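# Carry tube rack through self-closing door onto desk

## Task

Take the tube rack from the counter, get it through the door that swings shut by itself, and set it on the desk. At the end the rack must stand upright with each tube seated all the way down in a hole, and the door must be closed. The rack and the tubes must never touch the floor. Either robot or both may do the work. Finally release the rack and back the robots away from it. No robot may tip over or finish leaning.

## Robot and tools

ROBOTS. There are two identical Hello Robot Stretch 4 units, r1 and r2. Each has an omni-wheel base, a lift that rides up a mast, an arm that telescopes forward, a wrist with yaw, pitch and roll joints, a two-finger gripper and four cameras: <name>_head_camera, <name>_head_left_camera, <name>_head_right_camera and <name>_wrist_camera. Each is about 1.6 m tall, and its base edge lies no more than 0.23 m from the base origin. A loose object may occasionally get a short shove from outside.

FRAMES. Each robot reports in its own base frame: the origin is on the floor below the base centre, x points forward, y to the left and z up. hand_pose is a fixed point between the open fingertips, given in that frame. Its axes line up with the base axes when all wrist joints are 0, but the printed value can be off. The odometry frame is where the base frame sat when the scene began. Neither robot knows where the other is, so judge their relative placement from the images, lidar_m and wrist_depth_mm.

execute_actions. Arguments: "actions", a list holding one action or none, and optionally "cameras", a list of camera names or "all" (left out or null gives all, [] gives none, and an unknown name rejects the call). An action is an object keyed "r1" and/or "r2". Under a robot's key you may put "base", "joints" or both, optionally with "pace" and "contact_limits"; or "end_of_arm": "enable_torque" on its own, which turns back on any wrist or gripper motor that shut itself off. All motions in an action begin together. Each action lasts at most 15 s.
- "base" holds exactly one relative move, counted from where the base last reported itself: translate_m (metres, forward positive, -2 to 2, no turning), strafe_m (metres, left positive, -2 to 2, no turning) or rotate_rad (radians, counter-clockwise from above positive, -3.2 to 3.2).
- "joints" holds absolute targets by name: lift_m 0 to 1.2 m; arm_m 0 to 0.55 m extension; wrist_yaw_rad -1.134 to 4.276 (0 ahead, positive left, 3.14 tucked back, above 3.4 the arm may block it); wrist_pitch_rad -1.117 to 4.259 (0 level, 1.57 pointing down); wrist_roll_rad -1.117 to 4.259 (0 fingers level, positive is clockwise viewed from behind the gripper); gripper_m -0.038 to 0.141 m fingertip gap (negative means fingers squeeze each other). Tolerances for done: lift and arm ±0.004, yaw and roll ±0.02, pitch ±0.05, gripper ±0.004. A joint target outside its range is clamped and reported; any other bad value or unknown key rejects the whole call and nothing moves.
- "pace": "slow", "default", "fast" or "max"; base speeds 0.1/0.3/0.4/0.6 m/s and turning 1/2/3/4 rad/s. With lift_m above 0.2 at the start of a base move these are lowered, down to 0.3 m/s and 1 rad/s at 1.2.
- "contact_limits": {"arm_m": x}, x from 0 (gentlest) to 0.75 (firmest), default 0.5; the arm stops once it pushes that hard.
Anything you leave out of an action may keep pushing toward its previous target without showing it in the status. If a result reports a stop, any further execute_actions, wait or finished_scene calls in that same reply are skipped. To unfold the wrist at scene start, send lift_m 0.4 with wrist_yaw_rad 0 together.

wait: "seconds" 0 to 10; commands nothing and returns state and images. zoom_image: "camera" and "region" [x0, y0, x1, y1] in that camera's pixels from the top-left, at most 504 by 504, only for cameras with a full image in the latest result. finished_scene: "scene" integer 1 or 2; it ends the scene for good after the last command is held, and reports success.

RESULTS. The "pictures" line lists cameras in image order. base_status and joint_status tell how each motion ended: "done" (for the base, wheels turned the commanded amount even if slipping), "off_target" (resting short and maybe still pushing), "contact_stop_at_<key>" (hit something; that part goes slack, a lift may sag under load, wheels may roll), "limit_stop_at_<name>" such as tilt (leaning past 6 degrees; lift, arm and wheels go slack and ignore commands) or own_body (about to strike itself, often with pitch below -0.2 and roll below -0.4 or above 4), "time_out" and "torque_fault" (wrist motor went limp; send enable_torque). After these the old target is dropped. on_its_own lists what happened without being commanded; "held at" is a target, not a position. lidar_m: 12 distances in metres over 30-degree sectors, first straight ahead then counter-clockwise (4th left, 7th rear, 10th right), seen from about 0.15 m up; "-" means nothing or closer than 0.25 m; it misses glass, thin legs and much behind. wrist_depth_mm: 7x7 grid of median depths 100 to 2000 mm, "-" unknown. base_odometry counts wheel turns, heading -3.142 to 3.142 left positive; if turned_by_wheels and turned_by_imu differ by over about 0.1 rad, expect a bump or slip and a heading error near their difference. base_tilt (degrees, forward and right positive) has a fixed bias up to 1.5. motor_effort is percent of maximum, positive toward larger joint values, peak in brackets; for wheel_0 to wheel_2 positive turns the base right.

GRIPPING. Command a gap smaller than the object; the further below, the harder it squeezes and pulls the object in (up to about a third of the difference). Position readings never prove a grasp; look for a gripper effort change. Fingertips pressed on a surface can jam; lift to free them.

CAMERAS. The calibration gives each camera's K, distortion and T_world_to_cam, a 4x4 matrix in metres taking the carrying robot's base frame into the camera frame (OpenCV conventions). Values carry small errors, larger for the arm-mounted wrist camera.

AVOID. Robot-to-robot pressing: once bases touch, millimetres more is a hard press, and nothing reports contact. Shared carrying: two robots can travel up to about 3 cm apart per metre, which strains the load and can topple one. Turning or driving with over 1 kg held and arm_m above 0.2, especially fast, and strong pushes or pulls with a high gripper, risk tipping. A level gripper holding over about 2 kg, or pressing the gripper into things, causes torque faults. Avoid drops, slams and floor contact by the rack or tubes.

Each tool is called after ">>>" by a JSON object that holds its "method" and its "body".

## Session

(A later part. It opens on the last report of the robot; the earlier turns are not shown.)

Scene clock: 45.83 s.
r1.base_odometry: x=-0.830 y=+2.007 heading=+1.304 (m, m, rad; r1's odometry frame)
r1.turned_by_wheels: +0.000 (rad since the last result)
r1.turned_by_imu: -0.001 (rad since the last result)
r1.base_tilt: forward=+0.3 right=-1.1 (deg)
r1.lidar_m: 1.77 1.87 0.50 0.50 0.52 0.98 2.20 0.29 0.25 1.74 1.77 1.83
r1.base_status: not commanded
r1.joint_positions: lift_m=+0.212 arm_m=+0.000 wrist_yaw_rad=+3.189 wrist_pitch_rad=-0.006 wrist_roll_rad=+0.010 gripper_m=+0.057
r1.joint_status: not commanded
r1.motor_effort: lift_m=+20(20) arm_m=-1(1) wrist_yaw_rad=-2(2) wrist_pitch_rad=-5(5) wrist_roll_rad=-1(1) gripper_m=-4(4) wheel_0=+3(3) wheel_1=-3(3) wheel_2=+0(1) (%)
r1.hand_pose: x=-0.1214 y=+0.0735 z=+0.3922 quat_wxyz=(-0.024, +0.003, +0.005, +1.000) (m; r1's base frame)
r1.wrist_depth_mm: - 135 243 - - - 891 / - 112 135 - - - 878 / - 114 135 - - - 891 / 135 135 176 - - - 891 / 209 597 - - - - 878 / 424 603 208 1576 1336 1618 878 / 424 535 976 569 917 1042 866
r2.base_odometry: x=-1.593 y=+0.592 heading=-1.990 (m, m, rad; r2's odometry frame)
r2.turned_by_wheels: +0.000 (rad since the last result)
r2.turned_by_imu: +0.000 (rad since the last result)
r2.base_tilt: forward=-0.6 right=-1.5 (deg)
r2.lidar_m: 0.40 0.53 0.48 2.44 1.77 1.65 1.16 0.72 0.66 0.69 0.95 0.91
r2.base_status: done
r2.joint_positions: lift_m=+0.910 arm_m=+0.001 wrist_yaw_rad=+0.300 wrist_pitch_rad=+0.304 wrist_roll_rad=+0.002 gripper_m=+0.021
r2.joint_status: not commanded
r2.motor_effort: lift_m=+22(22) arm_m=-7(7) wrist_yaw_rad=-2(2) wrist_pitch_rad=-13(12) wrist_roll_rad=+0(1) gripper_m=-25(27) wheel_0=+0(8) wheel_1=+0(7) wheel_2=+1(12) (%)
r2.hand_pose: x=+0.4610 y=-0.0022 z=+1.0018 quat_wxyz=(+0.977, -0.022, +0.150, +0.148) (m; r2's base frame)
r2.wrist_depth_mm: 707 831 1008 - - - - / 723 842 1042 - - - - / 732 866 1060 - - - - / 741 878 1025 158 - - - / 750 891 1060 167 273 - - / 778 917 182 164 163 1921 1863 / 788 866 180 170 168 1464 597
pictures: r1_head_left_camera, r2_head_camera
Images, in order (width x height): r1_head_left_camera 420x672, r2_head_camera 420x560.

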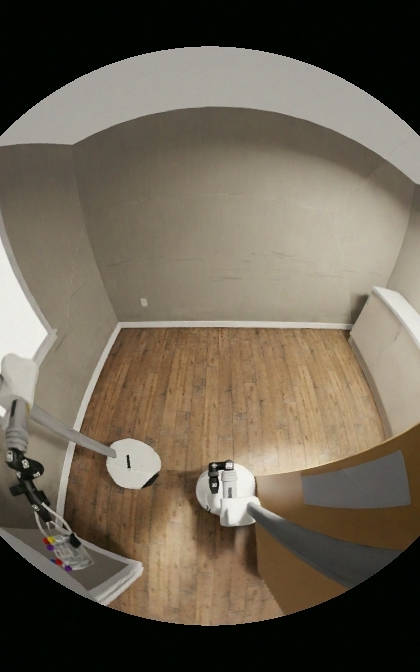

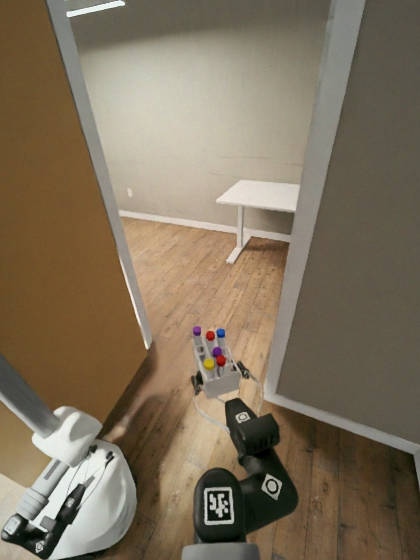

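>>> {"method": "execute_actions", "body": {"actions": [{"r2":{"base":{"translate_m":1.58},"joints":{"lift_m":0.83},"pace":"fast"}}], "cameras": []}}

>>> {"method": "execute_actions", "body": {"actions": [{"r1":{"base":{"translate_m":-0.4}},"r2":{"base":{"rotate_rad":-0.5},"joints":{"wrist_yaw_rad":0}}}], "cameras": ["r2_head_camera","r2_wrist_camera"]}}

Scene clock: 51.90 s.
r1.base_odometry: x=-0.830 y=+2.007 heading=+1.304 (m, m, rad; r1's odometry frame)
r1.turned_by_wheels: +0.000 (rad since the last result)
r1.turned_by_imu: -0.002 (rad since the last result)
r1.base_tilt: forward=+0.3 right=-1.1 (deg)
r1.lidar_m: 1.77 1.87 1.42 1.37 1.11 1.00 1.10 0.29 0.25 1.73 1.79 1.84
r1.base_status: not commanded
r1.joint_positions: lift_m=+0.212 arm_m=+0.000 wrist_yaw_rad=+3.189 wrist_pitch_rad=-0.006 wrist_roll_rad=+0.010 gripper_m=+0.057
r1.joint_status: not commanded
r1.motor_effort: lift_m=+21(20) arm_m=-1(1) wrist_yaw_rad=-1(1) wrist_pitch_rad=-5(6) wrist_roll_rad=-1(1) gripper_m=-4(4) wheel_0=+3(3) wheel_1=-3(4) wheel_2=-1(0) (%)
r1.hand_pose: x=-0.1214 y=+0.0735 z=+0.3922 quat_wxyz=(-0.024, +0.003, +0.005, +1.000) (m; r1's base frame)
r1.wrist_depth_mm: - 135 243 - - - 891 / - 112 135 - - - 891 / - 114 135 - - - 891 / 135 135 176 - - - 878 / 209 603 - - - - 878 / 418 603 208 1182 1281 1661 878 / 424 530 976 569 917 1060 866
r2.base_odometry: x=-2.236 y=-0.851 heading=-1.990 (m, m, rad; r2's odometry frame)
r2.turned_by_wheels: +0.000 (rad since the last result)
r2.turned_by_imu: +0.000 (rad since the last result)
r2.base_tilt: forward=-0.5 right=-1.4 (deg)
r2.lidar_m: 0.40 2.15 2.18 0.57 0.48 0.85 2.19 0.67 1.12 1.33 0.91 0.86
r2.base_status: done
r2.joint_positions: lift_m=+0.830 arm_m=+0.001 wrist_yaw_rad=+0.300 wrist_pitch_rad=+0.304 wrist_roll_rad=+0.002 gripper_m=+0.021
r2.joint_status: all done
r2.motor_effort: lift_m=+16(20) arm_m=-7(7) wrist_yaw_rad=-2(2) wrist_pitch_rad=-12(12) wrist_roll_rad=+1(0) gripper_m=-26(23) wheel_0=+1(7) wheel_1=+2(6) wheel_2=+0(10) (%)
r2.hand_pose: x=+0.4610 y=-0.0022 z=+0.9222 quat_wxyz=(+0.977, -0.022, +0.150, +0.148) (m; r2's base frame)
r2.wrist_depth_mm: 1921 - - 1756 1464 1229 1098 / 1921 - - 1863 1499 1281 1118 / 1983 - - 1863 1537 1308 1138 / 1983 - - 159 1537 1366 1138 / - - - 167 255 820 750 / 1983 1921 182 164 163 621 585 / 1576 1397 181 170 168 1366 1205
pictures: none
No camera images: the call's "cameras" was empty. Leave "cameras" out to get every camera's image.

Scene clock: 54.73 s.
r1.base_odometry: x=-0.936 y=+1.621 heading=+1.304 (m, m, rad; r1's odometry frame)
r1.turned_by_wheels: +0.000 (rad since the last result)
r1.turned_by_imu: +0.000 (rad since the last result)
r1.base_tilt: forward=+0.3 right=-1.0 (deg)
r1.lidar_m: 2.17 1.97 1.43 1.40 0.73 0.73 0.67 0.30 0.25 - 0.25 0.26
r1.base_status: done
r1.joint_positions: lift_m=+0.212 arm_m=+0.000 wrist_yaw_rad=+3.189 wrist_pitch_rad=-0.006 wrist_roll_rad=+0.010 gripper_m=+0.057
r1.joint_status: not commanded
r1.motor_effort: lift_m=+20(20) arm_m=-1(1) wrist_yaw_rad=-1(2) wrist_pitch_rad=-5(3) wrist_roll_rad=-1(1) gripper_m=-4(3) wheel_0=+6(7) wheel_1=-4(8) wheel_2=+3(12) (%)
r1.hand_pose: x=-0.1214 y=+0.0735 z=+0.3922 quat_wxyz=(-0.024, +0.003, +0.005, +1.000) (m; r1's base frame)
r1.wrist_depth_mm: - 136 244 - - - - / - 112 135 - - - - / - 114 135 - - - - / 135 134 176 - - - - / 209 - - - - - - / 439 1366 207 820 1078 1661 1708 / 442 609 946 477 831 1060 1078
r2.base_odometry: x=-2.236 y=-0.851 heading=-2.490 (m, m, rad; r2's odometry frame)
r2.turned_by_wheels: -0.500 (rad since the last result)
r2.turned_by_imu: -0.491 (rad since the last result)
r2.base_tilt: forward=-0.5 right=-1.4 (deg)
r2.lidar_m: 0.40 0.90 2.21 1.91 0.55 0.47 0.68 1.99 0.63 1.19 1.24 0.92
r2.base_status: done
r2.joint_positions: lift_m=+0.830 arm_m=+0.001 wrist_yaw_rad=+0.000 wrist_pitch_rad=+0.304 wrist_roll_rad=+0.002 gripper_m=+0.021
r2.joint_status: all done
r2.motor_effort: lift_m=+16(16) arm_m=-7(7) wrist_yaw_rad=-2(6) wrist_pitch_rad=-10(15) wrist_roll_rad=+1(0) gripper_m=-24(27) wheel_0=+1(6) wheel_1=+2(8) wheel_2=+1(8) (%)
r2.hand_pose: x=+0.4474 y=-0.0874 z=+0.9222 quat_wxyz=(+0.988, +0.001, +0.151, +0.000) (m; r2's base frame)
r2.wrist_depth_mm: 1308 1308 1308 1308 1336 1336 1366 / 1336 1366 1366 1366 1397 1430 1397 / 1397 1397 1397 1430 1430 1464 1464 / 1464 1464 1160 158 1078 1182 1118 / 1499 891 809 167 255 759 759 / 1618 1576 182 164 163 1661 1708 / 1576 1397 180 170 168 1336 1229
pictures: r2_head_camera, r2_wrist_camera
camera_calibration (this result's frames):
r2_wrist_camera: T_world_to_cam=[[0.0448049, -0.998912, -0.0129612, -0.084423], [-0.256688, 0.00102712, -0.966494, 1.07145], [0.965455, 0.0466307, -0.256363, 0.0337443], [0, 0, 0, 1]] pos_world=[0.246233, -0.0870052, 1.04311]
Images, in order (width x height): r2_head_camera 420x560, r2_wrist_camera 616x392.

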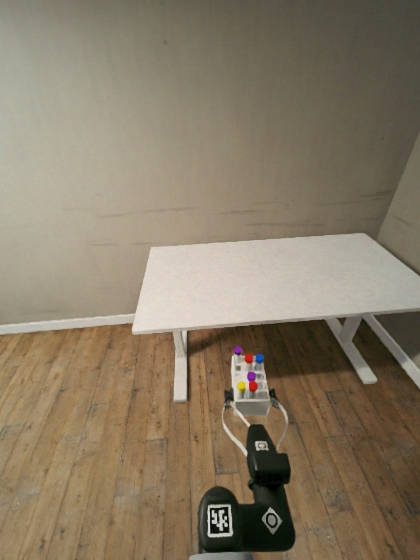

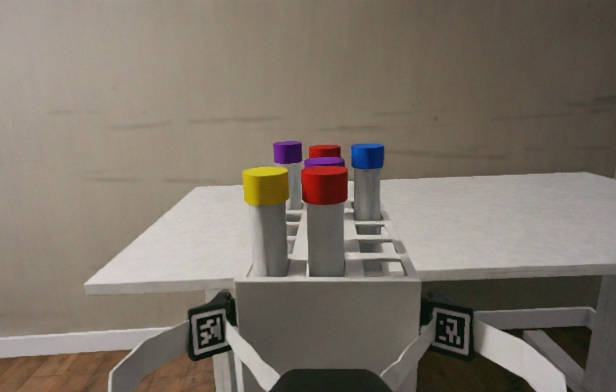

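Same geometry as before.

>>> {"method": "execute_actions", "body": {"actions": [{"r1":{"base":{"strafe_m":0.2},"pace":"slow"},"r2":{"base":{"translate_m":0.55},"joints":{"arm_m":0.15,"lift_m":0.74}}}], "cameras": ["r2_wrist_camera"]}}

Scene clock: 58.70 s.
r1.base_odometry: x=-1.129 y=+1.674 heading=+1.304 (m, m, rad; r1's odometry frame)
r1.turned_by_wheels: +0.000 (rad since the last result)
r1.turned_by_imu: -0.001 (rad since the last result)
r1.base_tilt: forward=+0.3 right=-1.0 (deg)
r1.lidar_m: 0.31 1.67 1.25 1.22 0.56 0.59 1.23 0.59 0.26 0.25 - 0.25
r1.base_status: done
r1.joint_positions: lift_m=+0.212 arm_m=+0.000 wrist_yaw_rad=+3.189 wrist_pitch_rad=-0.006 wrist_roll_rad=+0.010 gripper_m=+0.057
r1.joint_status: not commanded
r1.motor_effort: lift_m=+20(21) arm_m=-1(1) wrist_yaw_rad=-2(1) wrist_pitch_rad=-2(6) wrist_roll_rad=-2(2) gripper_m=-3(5) wheel_0=+8(7) wheel_1=-5(4) wheel_2=-5(5) (%)
r1.hand_pose: x=-0.1214 y=+0.0735 z=+0.3922 quat_wxyz=(-0.024, +0.003, +0.005, +1.000) (m; r1's base frame)
r1.wrist_depth_mm: - 135 244 - - - 539 / - 112 135 - - - 530 / - 114 135 - - - 530 / 135 135 176 - - - 525 / 209 - - - - - 525 / 1205 1499 208 1336 1336 1661 525 / 854 878 976 569 931 1060 530
r2.base_odometry: x=-2.673 y=-1.185 heading=-2.489 (m, m, rad; r2's odometry frame)
r2.turned_by_wheels: +0.001 (rad since the last result)
r2.turned_by_imu: +0.000 (rad since the last result)
r2.base_tilt: forward=-0.7 right=-1.4 (deg)
r2.lidar_m: 0.30 0.32 0.44 2.38 1.41 0.95 1.10 1.02 1.20 1.31 0.46 0.31
r2.base_status: done
r2.joint_positions: lift_m=+0.740 arm_m=+0.149 wrist_yaw_rad=+0.000 wrist_pitch_rad=+0.304 wrist_roll_rad=+0.002 gripper_m=+0.021
r2.joint_status: all done
r2.motor_effort: lift_m=+17(16) arm_m=+7(7) wrist_yaw_rad=-2(1) wrist_pitch_rad=-11(12) wrist_roll_rad=+1(1) gripper_m=-26(24) wheel_0=+2(7) wheel_1=+3(5) wheel_2=+2(9) (%)
r2.hand_pose: x=+0.5949 y=-0.0874 z=+0.8321 quat_wxyz=(+0.989, +0.001, +0.151, +0.000) (m; r2's base frame)
r2.wrist_depth_mm: 654 654 654 676 668 683 691 / 683 683 683 699 707 707 715 / 707 699 715 715 723 741 741 / 732 741 741 158 750 759 768 / 647 591 574 167 273 549 544 / 439 433 182 164 163 404 404 / 345 312 181 170 168 300 320
pictures: r2_wrist_camera
camera_calibration (this result's frames):
r2_wrist_camera: T_world_to_cam=[[0.044951, -0.998905, -0.0129597, -0.0922465], [-0.256659, 0.000989548, -0.966501, 1.02227], [0.965456, 0.0467714, -0.256334, -0.131764], [0, 0, 0, 1]] pos_world=[0.393734, -0.0869944, 0.953055]
Images, in order (width x height): r2_wrist_camera 616x392.

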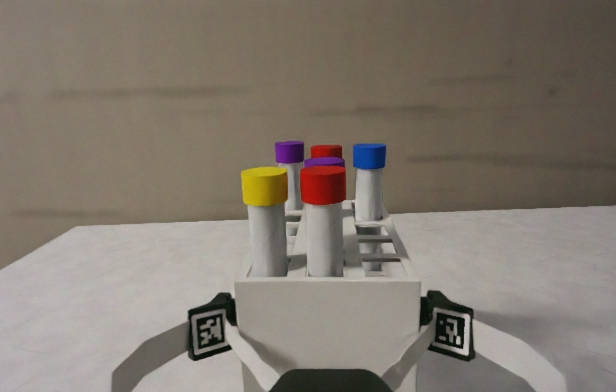

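>>> {"method": "execute_actions", "body": {"actions": [{"r1":{"base":{"translate_m":-0.3},"pace":"slow"},"r2":{"joints":{"lift_m":0.666},"pace":"slow"}}], "cameras": []}}

Scene clock: 63.67 s.
r1.base_odometry: x=-1.209 y=+1.384 heading=+1.304 (m, m, rad; r1's odometry frame)
r1.turned_by_wheels: +0.000 (rad since the last result)
r1.turned_by_imu: -0.001 (rad since the last result)
r1.base_tilt: forward=+0.3 right=-1.1 (deg)
r1.lidar_m: 0.25 0.39 1.27 0.42 0.43 1.49 0.93 2.37 0.41 0.25 - -
r1.base_status: done
r1.joint_positions: lift_m=+0.212 arm_m=+0.000 wrist_yaw_rad=+3.189 wrist_pitch_rad=-0.006 wrist_roll_rad=+0.010 gripper_m=+0.057
r1.joint_status: not commanded
r1.motor_effort: lift_m=+20(20) arm_m=-1(1) wrist_yaw_rad=-2(1) wrist_pitch_rad=-5(5) wrist_roll_rad=-1(0) gripper_m=-4(4) wheel_0=+15(14) wheel_1=-7(7) wheel_2=-5(8) (%)
r1.hand_pose: x=-0.1214 y=+0.0735 z=+0.3922 quat_wxyz=(-0.024, +0.003, +0.005, +1.000) (m; r1's base frame)
r1.wrist_depth_mm: - 135 242 1118 - - 1921 / - 112 135 - - - 1863 / - 114 135 1618 1863 - 1808 / 135 134 175 - - - 1863 / 209 - - - - - 1808 / 1255 1464 207 1042 1336 1661 1576 / 866 891 976 569 931 1060 1078
r2.base_odometry: x=-2.673 y=-1.185 heading=-2.489 (m, m, rad; r2's odometry frame)
r2.turned_by_wheels: +0.000 (rad since the last result)
r2.turned_by_imu: +0.000 (rad since the last result)
r2.base_tilt: forward=-0.7 right=-1.5 (deg)
r2.lidar_m: 0.31 0.29 0.46 2.39 1.40 0.97 0.93 1.01 1.21 1.32 0.46 0.32
r2.base_status: not commanded
r2.joint_positions: lift_m=+0.666 arm_m=+0.149 wrist_yaw_rad=+0.000 wrist_pitch_rad=+0.304 wrist_roll_rad=+0.002 gripper_m=+0.021
r2.joint_status: all done
r2.motor_effort: lift_m=+15(16) arm_m=+7(7) wrist_yaw_rad=-3(2) wrist_pitch_rad=-12(13) wrist_roll_rad=+1(1) gripper_m=-24(25) wheel_0=+2(2) wheel_1=+3(3) wheel_2=+2(2) (%)
r2.hand_pose: x=+0.5949 y=-0.0874 z=+0.7583 quat_wxyz=(+0.989, +0.001, +0.151, +0.000) (m; r2's base frame)
r2.wrist_depth_mm: 654 661 661 661 676 683 691 / 668 683 691 699 691 707 715 / 707 707 715 715 715 741 741 / 723 654 564 159 525 574 559 / 415 404 394 167 255 375 368 / 300 296 182 164 163 265 276 / 236 213 181 170 168 205 220
pictures: none
No camera images: the call's "cameras" was empty. Leave "cameras" out to get every camera's image.

>>> {"method": "execute_actions", "body": {"actions": [{"r1":{"base":{"translate_m":-0.22},"pace":"slow"},"r2":{"joints":{"lift_m":0.663,"gripper_m":0.14}}}], "cameras": ["r2_wrist_camera"]}}

>>> {"method": "execute_actions", "body": {"actions": [{"r1":{"base":{"translate_m":-0.27},"pace":"slow"},"r2":{"joints":{"lift_m":0.63,"arm_m":0,"wrist_pitch_rad":0}}}], "cameras": ["r2_wrist_camera","r1_head_camera"]}}

Scene clock: 68.10 s.
r1.base_odometry: x=-1.267 y=+1.172 heading=+1.305 (m, m, rad; r1's odometry frame)
r1.turned_by_wheels: +0.001 (rad since the last result)
r1.turned_by_imu: -0.001 (rad since the last result)
r1.base_tilt: forward=+0.3 right=-1.1 (deg)
r1.lidar_m: 0.25 0.25 0.44 0.40 1.30 1.26 0.70 0.84 2.59 0.35 0.25 -
r1.base_status: done
r1.joint_positions: lift_m=+0.212 arm_m=+0.000 wrist_yaw_rad=+3.189 wrist_pitch_rad=-0.006 wrist_roll_rad=+0.010 gripper_m=+0.057
r1.joint_status: not commanded
r1.motor_effort: lift_m=+20(20) arm_m=-1(1) wrist_yaw_rad=-1(2) wrist_pitch_rad=-6(5) wrist_roll_rad=-2(1) gripper_m=-4(4) wheel_0=+17(16) wheel_1=+0(8) wheel_2=-10(11) (%)
r1.hand_pose: x=-0.1214 y=+0.0735 z=+0.3922 quat_wxyz=(-0.024, +0.003, +0.005, +1.000) (m; r1's base frame)
r1.wrist_depth_mm: - 135 243 931 - - 1921 / - 112 135 - - - 1863 / - 114 135 1464 1618 1576 1661 / 135 135 176 - - - 1708 / 209 - - - - - 1756 / 1205 1464 207 866 1308 1661 1576 / 866 891 842 492 931 1060 1078
r2.base_odometry: x=-2.673 y=-1.185 heading=-2.489 (m, m, rad; r2's odometry frame)
r2.turned_by_wheels: +0.000 (rad since the last result)
r2.turned_by_imu: +0.000 (rad since the last result)
r2.base_tilt: forward=-0.5 right=-1.4 (deg)
r2.lidar_m: 0.30 0.33 0.43 2.39 1.39 0.96 0.70 0.78 1.23 1.32 0.46 0.33
r2.base_status: not commanded
r2.joint_positions: lift_m=+0.663 arm_m=+0.149 wrist_yaw_rad=+0.000 wrist_pitch_rad=+0.302 wrist_roll_rad=+0.002 gripper_m=+0.140
r2.joint_status: all done
r2.motor_effort: lift_m=+16(16) arm_m=+7(7) wrist_yaw_rad=-2(2) wrist_pitch_rad=-6(12) wrist_roll_rad=+1(1) gripper_m=-2(25) wheel_0=+2(2) wheel_1=+3(3) wheel_2=+2(2) (%)
r2.hand_pose: x=+0.5951 y=-0.0874 z=+0.7558 quat_wxyz=(+0.989, +0.001, +0.150, +0.000) (m; r2's base frame)
r2.wrist_depth_mm: 654 654 661 668 676 676 683 / 676 683 683 691 699 707 715 / 707 699 715 715 723 741 750 / 715 647 621 178 525 569 554 / 413 402 394 183 265 373 366 / 296 278 204 185 182 198 273 / 233 222 217 162 193 211 218
pictures: r2_wrist_camera
camera_calibration (this result's frames):
r2_wrist_camera: T_world_to_cam=[[0.0449765, -0.998905, -0.0128705, -0.0933264], [-0.254733, 0.000989983, -0.967011, 0.947768], [0.965965, 0.0467713, -0.254409, -0.153258], [0, 0, 0, 1]] pos_world=[0.393667, -0.0869944, 0.876311]
Images, in order (width x height): r2_wrist_camera 616x392.

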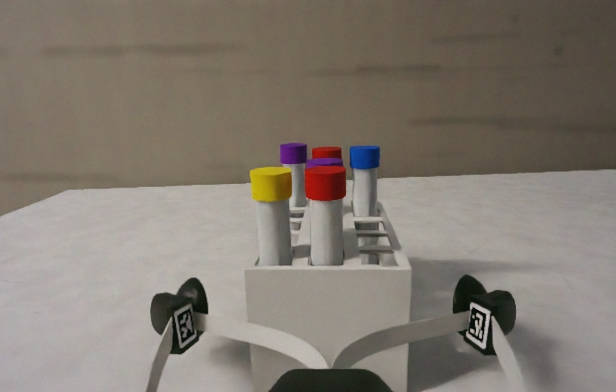

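Scene clock: 72.10 s.
r1.base_odometry: x=-1.338 y=+0.911 heading=+1.305 (m, m, rad; r1's odometry frame)
r1.turned_by_wheels: +0.000 (rad since the last result)
r1.turned_by_imu: -0.002 (rad since the last result)
r1.base_tilt: forward=+0.3 right=-1.0 (deg)
r1.lidar_m: 0.29 0.33 0.47 1.09 1.31 0.99 0.44 0.50 2.57 0.85 0.45 0.31
r1.base_status: done
r1.joint_positions: lift_m=+0.212 arm_m=+0.000 wrist_yaw_rad=+3.189 wrist_pitch_rad=-0.006 wrist_roll_rad=+0.010 gripper_m=+0.057
r1.joint_status: not commanded
r1.motor_effort: lift_m=+21(21) arm_m=-1(1) wrist_yaw_rad=-1(1) wrist_pitch_rad=-6(6) wrist_roll_rad=-1(2) gripper_m=-4(4) wheel_0=-2(14) wheel_1=-1(4) wheel_2=+0(10) (%)
r1.hand_pose: x=-0.1214 y=+0.0735 z=+0.3922 quat_wxyz=(-0.024, +0.003, +0.005, +1.000) (m; r1's base frame)
r1.wrist_depth_mm: - 135 243 946 1808 1756 1808 / - 112 135 1205 1808 1808 1756 / - 114 135 1098 1366 1308 1308 / 135 134 176 1808 1808 1756 1708 / 210 1863 1863 1863 1808 1756 1618 / 1229 1464 207 654 1336 1661 1464 / 866 597 564 373 931 1078 1078
r2.base_odometry: x=-2.673 y=-1.185 heading=-2.489 (m, m, rad; r2's odometry frame)
r2.turned_by_wheels: +0.000 (rad since the last result)
r2.turned_by_imu: +0.000 (rad since the last result)
r2.base_tilt: forward=-0.6 right=-1.4 (deg)
r2.lidar_m: 0.29 0.31 0.41 2.40 1.41 0.97 0.45 0.46 1.18 1.30 0.47 0.37
r2.base_status: not commanded
r2.joint_positions: lift_m=+0.630 arm_m=+0.001 wrist_yaw_rad=+0.000 wrist_pitch_rad=+0.003 wrist_roll_rad=+0.002 gripper_m=+0.140
r2.joint_status: all done
r2.motor_effort: lift_m=+15(14) arm_m=-7(11) wrist_yaw_rad=-1(2) wrist_pitch_rad=-10(9) wrist_roll_rad=+1(1) gripper_m=-1(1) wheel_0=+2(2) wheel_1=+3(3) wheel_2=+2(3) (%)
r2.hand_pose: x=+0.4607 y=-0.0874 z=+0.8078 quat_wxyz=(+1.000, +0.001, +0.001, +0.000) (m; r2's base frame)
r2.wrist_depth_mm: 891 891 904 891 917 904 931 / 878 878 904 904 904 917 931 / 878 878 891 891 904 904 917 / 866 866 891 891 904 917 917 / 866 878 878 404 891 891 917 / 574 508 225 324 480 198 521 / 362 332 329 162 319 319 340
pictures: r1_head_camera, r2_wrist_camera
camera_calibration (this result's frames):
r2_wrist_camera: T_world_to_cam=[[0.0466489, -0.998911, 0.000928691, -0.0985647], [0.0414296, 0.00100585, -0.999141, 0.853326], [0.998052, 0.0466473, 0.0414314, -0.263953], [0, 0, 0, 1]] pos_world=[0.232683, -0.087003, 0.863621]
Images, in order (width x height): r1_head_camera 420x560, r2_wrist_camera 616x392.

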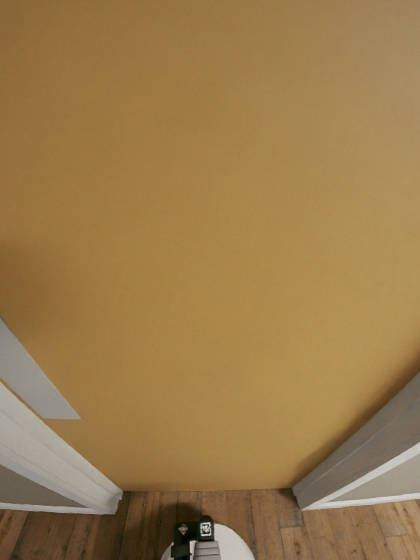

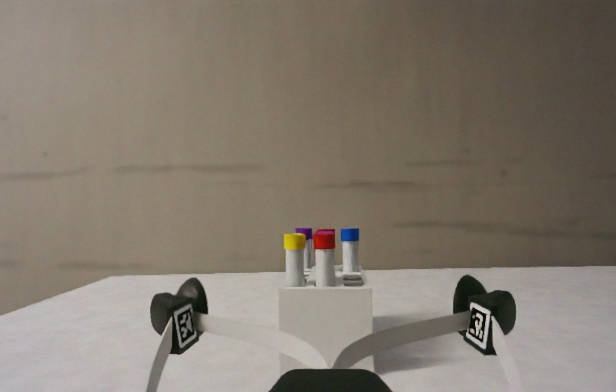

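>>> {"method": "zoom_image", "body": {"camera": "r2_wrist_camera", "region": [270, 210, 380, 300]}}

>>> {"method": "execute_actions", "body": {"actions": [{"r2":{"base":{"strafe_m":0.4},"pace":"fast"}}], "cameras": ["r2_head_right_camera","r1_head_camera"]}}

Region (270, 210, 380, 300) of r2_wrist_camera's 616x392 image, scaled by 4.582; it fills the top 412 rows of this view, and the rest is white.

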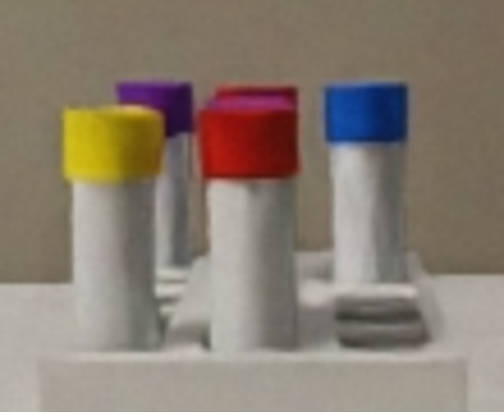

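Scene clock: 74.73 s.
r1.base_odometry: x=-1.338 y=+0.911 heading=+1.305 (m, m, rad; r1's odometry frame)
r1.turned_by_wheels: +0.000 (rad since the last result)
r1.turned_by_imu: -0.001 (rad since the last result)
r1.base_tilt: forward=+0.2 right=-1.1 (deg)
r1.lidar_m: 0.30 0.32 0.46 1.09 1.33 0.99 0.95 0.60 0.74 0.88 0.44 0.31
r1.base_status: not commanded
r1.joint_positions: lift_m=+0.212 arm_m=+0.000 wrist_yaw_rad=+3.189 wrist_pitch_rad=-0.006 wrist_roll_rad=+0.010 gripper_m=+0.057
r1.joint_status: not commanded
r1.motor_effort: lift_m=+20(21) arm_m=-1(1) wrist_yaw_rad=-1(2) wrist_pitch_rad=-6(5) wrist_roll_rad=-1(1) gripper_m=-4(4) wheel_0=-2(2) wheel_1=-1(1) wheel_2=+1(0) (%)
r1.hand_pose: x=-0.1214 y=+0.0735 z=+0.3922 quat_wxyz=(-0.024, +0.003, +0.005, +1.000) (m; r1's base frame)
r1.wrist_depth_mm: - 135 243 1808 1808 1756 1756 / - 112 135 1808 1808 1756 1756 / - 114 135 1366 1366 1308 1281 / 135 134 176 1808 1808 1808 1661 / 209 1863 1863 1808 1808 1808 1618 / 647 798 208 1537 1366 1618 1464 / 621 661 976 569 917 1060 1078
r2.base_odometry: x=-2.430 y=-1.503 heading=-2.489 (m, m, rad; r2's odometry frame)
r2.turned_by_wheels: +0.000 (rad since the last result)
r2.turned_by_imu: +0.000 (rad since the last result)
r2.base_tilt: forward=-0.6 right=-1.3 (deg)
r2.lidar_m: 0.29 1.09 1.44 1.97 1.44 0.99 0.92 0.60 0.64 1.52 0.45 0.35
r2.base_status: done
r2.joint_positions: lift_m=+0.630 arm_m=+0.001 wrist_yaw_rad=+0.000 wrist_pitch_rad=+0.003 wrist_roll_rad=+0.002 gripper_m=+0.140
r2.joint_status: not commanded
r2.motor_effort: lift_m=+16(16) arm_m=-7(7) wrist_yaw_rad=-2(2) wrist_pitch_rad=-11(11) wrist_roll_rad=+1(1) gripper_m=-1(2) wheel_0=+1(9) wheel_1=-2(12) wheel_2=+2(1) (%)
r2.hand_pose: x=+0.4607 y=-0.0874 z=+0.8077 quat_wxyz=(+1.000, +0.001, +0.001, +0.000) (m; r2's base frame)
r2.wrist_depth_mm: 866 854 866 878 878 891 904 / 854 866 878 878 878 891 904 / 854 866 866 878 878 878 904 / 854 866 854 866 866 878 904 / 831 854 854 854 866 878 878 / 842 854 225 544 530 198 521 / 831 831 854 162 320 317 340
pictures: r1_head_camera, r2_head_right_camera
Images, in order (width x height): r1_head_camera 420x560, r2_head_right_camera 420x672.

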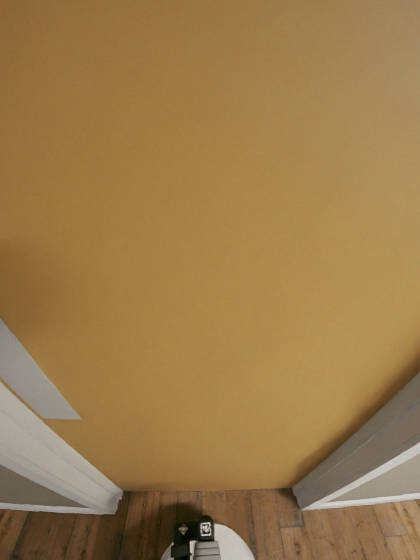

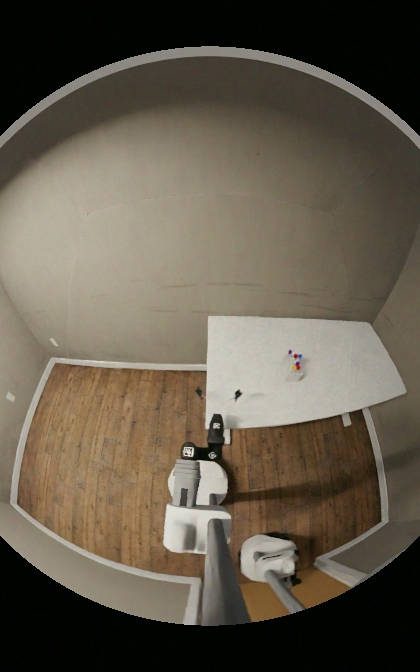

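>>> {"method": "execute_actions", "body": {"actions": [], "cameras": ["r1_head_camera", "r2_head_camera", "r2_wrist_camera"]}}

Scene clock: 75.40 s.
r1.base_odometry: x=-1.338 y=+0.911 heading=+1.305 (m, m, rad; r1's odometry frame)
r1.turned_by_wheels: +0.000 (rad since the last result)
r1.turned_by_imu: +0.000 (rad since the last result)
r1.base_tilt: forward=+0.2 right=-1.0 (deg)
r1.lidar_m: 0.30 0.33 0.47 1.12 1.32 0.98 0.95 0.61 0.74 0.88 0.45 0.32
r1.base_status: not commanded
r1.joint_positions: lift_m=+0.212 arm_m=+0.000 wrist_yaw_rad=+3.189 wrist_pitch_rad=-0.006 wrist_roll_rad=+0.010 gripper_m=+0.057
r1.joint_status: not commanded
r1.motor_effort: lift_m=+21(21) arm_m=-1(1) wrist_yaw_rad=-2(2) wrist_pitch_rad=-8(5) wrist_roll_rad=-1(1) gripper_m=-5(4) wheel_0=-2(2) wheel_1=-1(1) wheel_2=+0(0) (%)
r1.hand_pose: x=-0.1214 y=+0.0735 z=+0.3922 quat_wxyz=(-0.024, +0.003, +0.005, +1.000) (m; r1's base frame)
r1.wrist_depth_mm: - 136 243 1808 1808 1808 1808 / - 112 135 1808 1808 1756 1756 / - 114 135 1366 1366 1336 1336 / 135 135 176 1808 1756 1756 1661 / 210 1808 1808 1756 1808 1756 1661 / 647 798 208 1537 1336 1661 1464 / 621 661 976 569 931 1078 1060
r2.base_odometry: x=-2.430 y=-1.503 heading=-2.489 (m, m, rad; r2's odometry frame)
r2.turned_by_wheels: +0.000 (rad since the last result)
r2.turned_by_imu: +0.000 (rad since the last result)
r2.base_tilt: forward=-0.5 right=-1.3 (deg)
r2.lidar_m: 0.30 1.08 1.41 1.99 1.43 1.00 0.91 0.61 0.65 1.55 0.44 0.34
r2.base_status: done
r2.joint_positions: lift_m=+0.630 arm_m=+0.001 wrist_yaw_rad=+0.000 wrist_pitch_rad=+0.003 wrist_roll_rad=+0.002 gripper_m=+0.140
r2.joint_status: not commanded
r2.motor_effort: lift_m=+16(16) arm_m=-7(7) wrist_yaw_rad=-2(2) wrist_pitch_rad=-9(11) wrist_roll_rad=+0(1) gripper_m=-1(2) wheel_0=+1(9) wheel_1=-2(12) wheel_2=+2(1) (%)
r2.hand_pose: x=+0.4607 y=-0.0874 z=+0.8077 quat_wxyz=(+1.000, +0.001, +0.001, +0.000) (m; r2's base frame)
r2.wrist_depth_mm: 854 866 878 878 878 891 904 / 854 854 866 878 878 891 891 / 842 854 866 878 866 891 904 / 842 854 854 854 866 878 878 / 842 842 854 866 866 878 878 / 831 842 225 539 530 198 521 / 842 842 831 162 319 317 338
pictures: r1_head_camera, r2_head_camera, r2_wrist_camera
camera_calibration (this result's frames):
r2_wrist_camera: T_world_to_cam=[[0.0466551, -0.998911, 0.000928812, -0.0985658], [0.0414307, 0.00100603, -0.999141, 0.853266], [0.998052, 0.0466535, 0.0414325, -0.263951], [0, 0, 0, 1]] pos_world=[0.232684, -0.0870026, 0.86356]
Images, in order (width x height): r1_head_camera 420x560, r2_head_camera 420x560, r2_wrist_camera 616x392.

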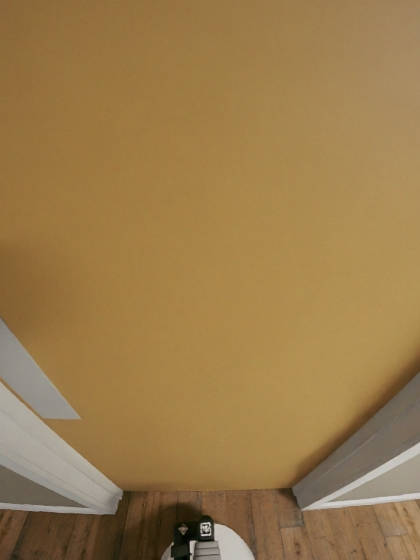

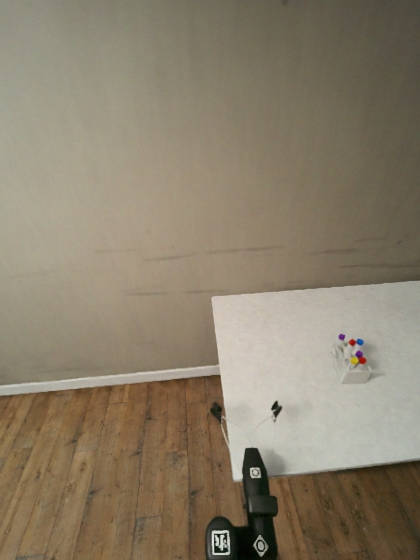

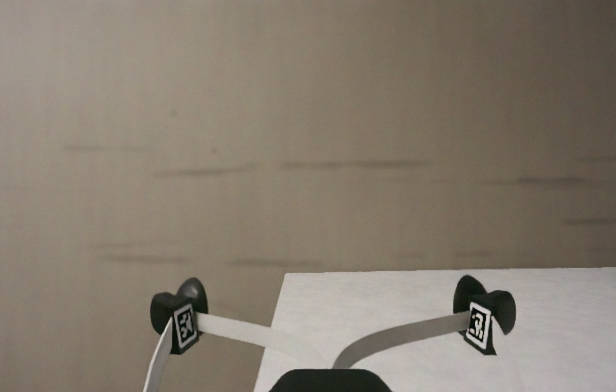

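>>> {"method": "zoom_image", "body": {"camera": "r2_head_camera", "region": [310, 320, 400, 400]}}

Region (310, 320, 400, 400) of r2_head_camera's 420x560 image, scaled by 5.600, with more detail than that image has.

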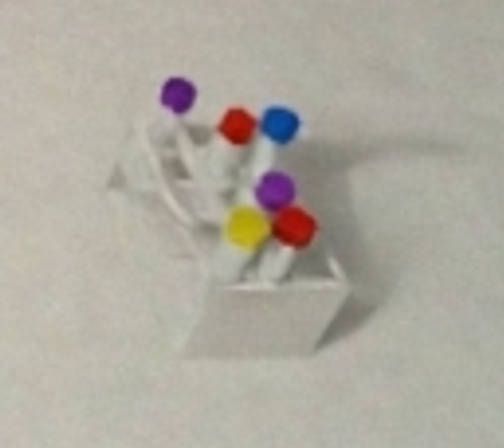

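>>> {"method": "finished_scene", "body": {"scene": 2}}

The scene is finished: the task was done.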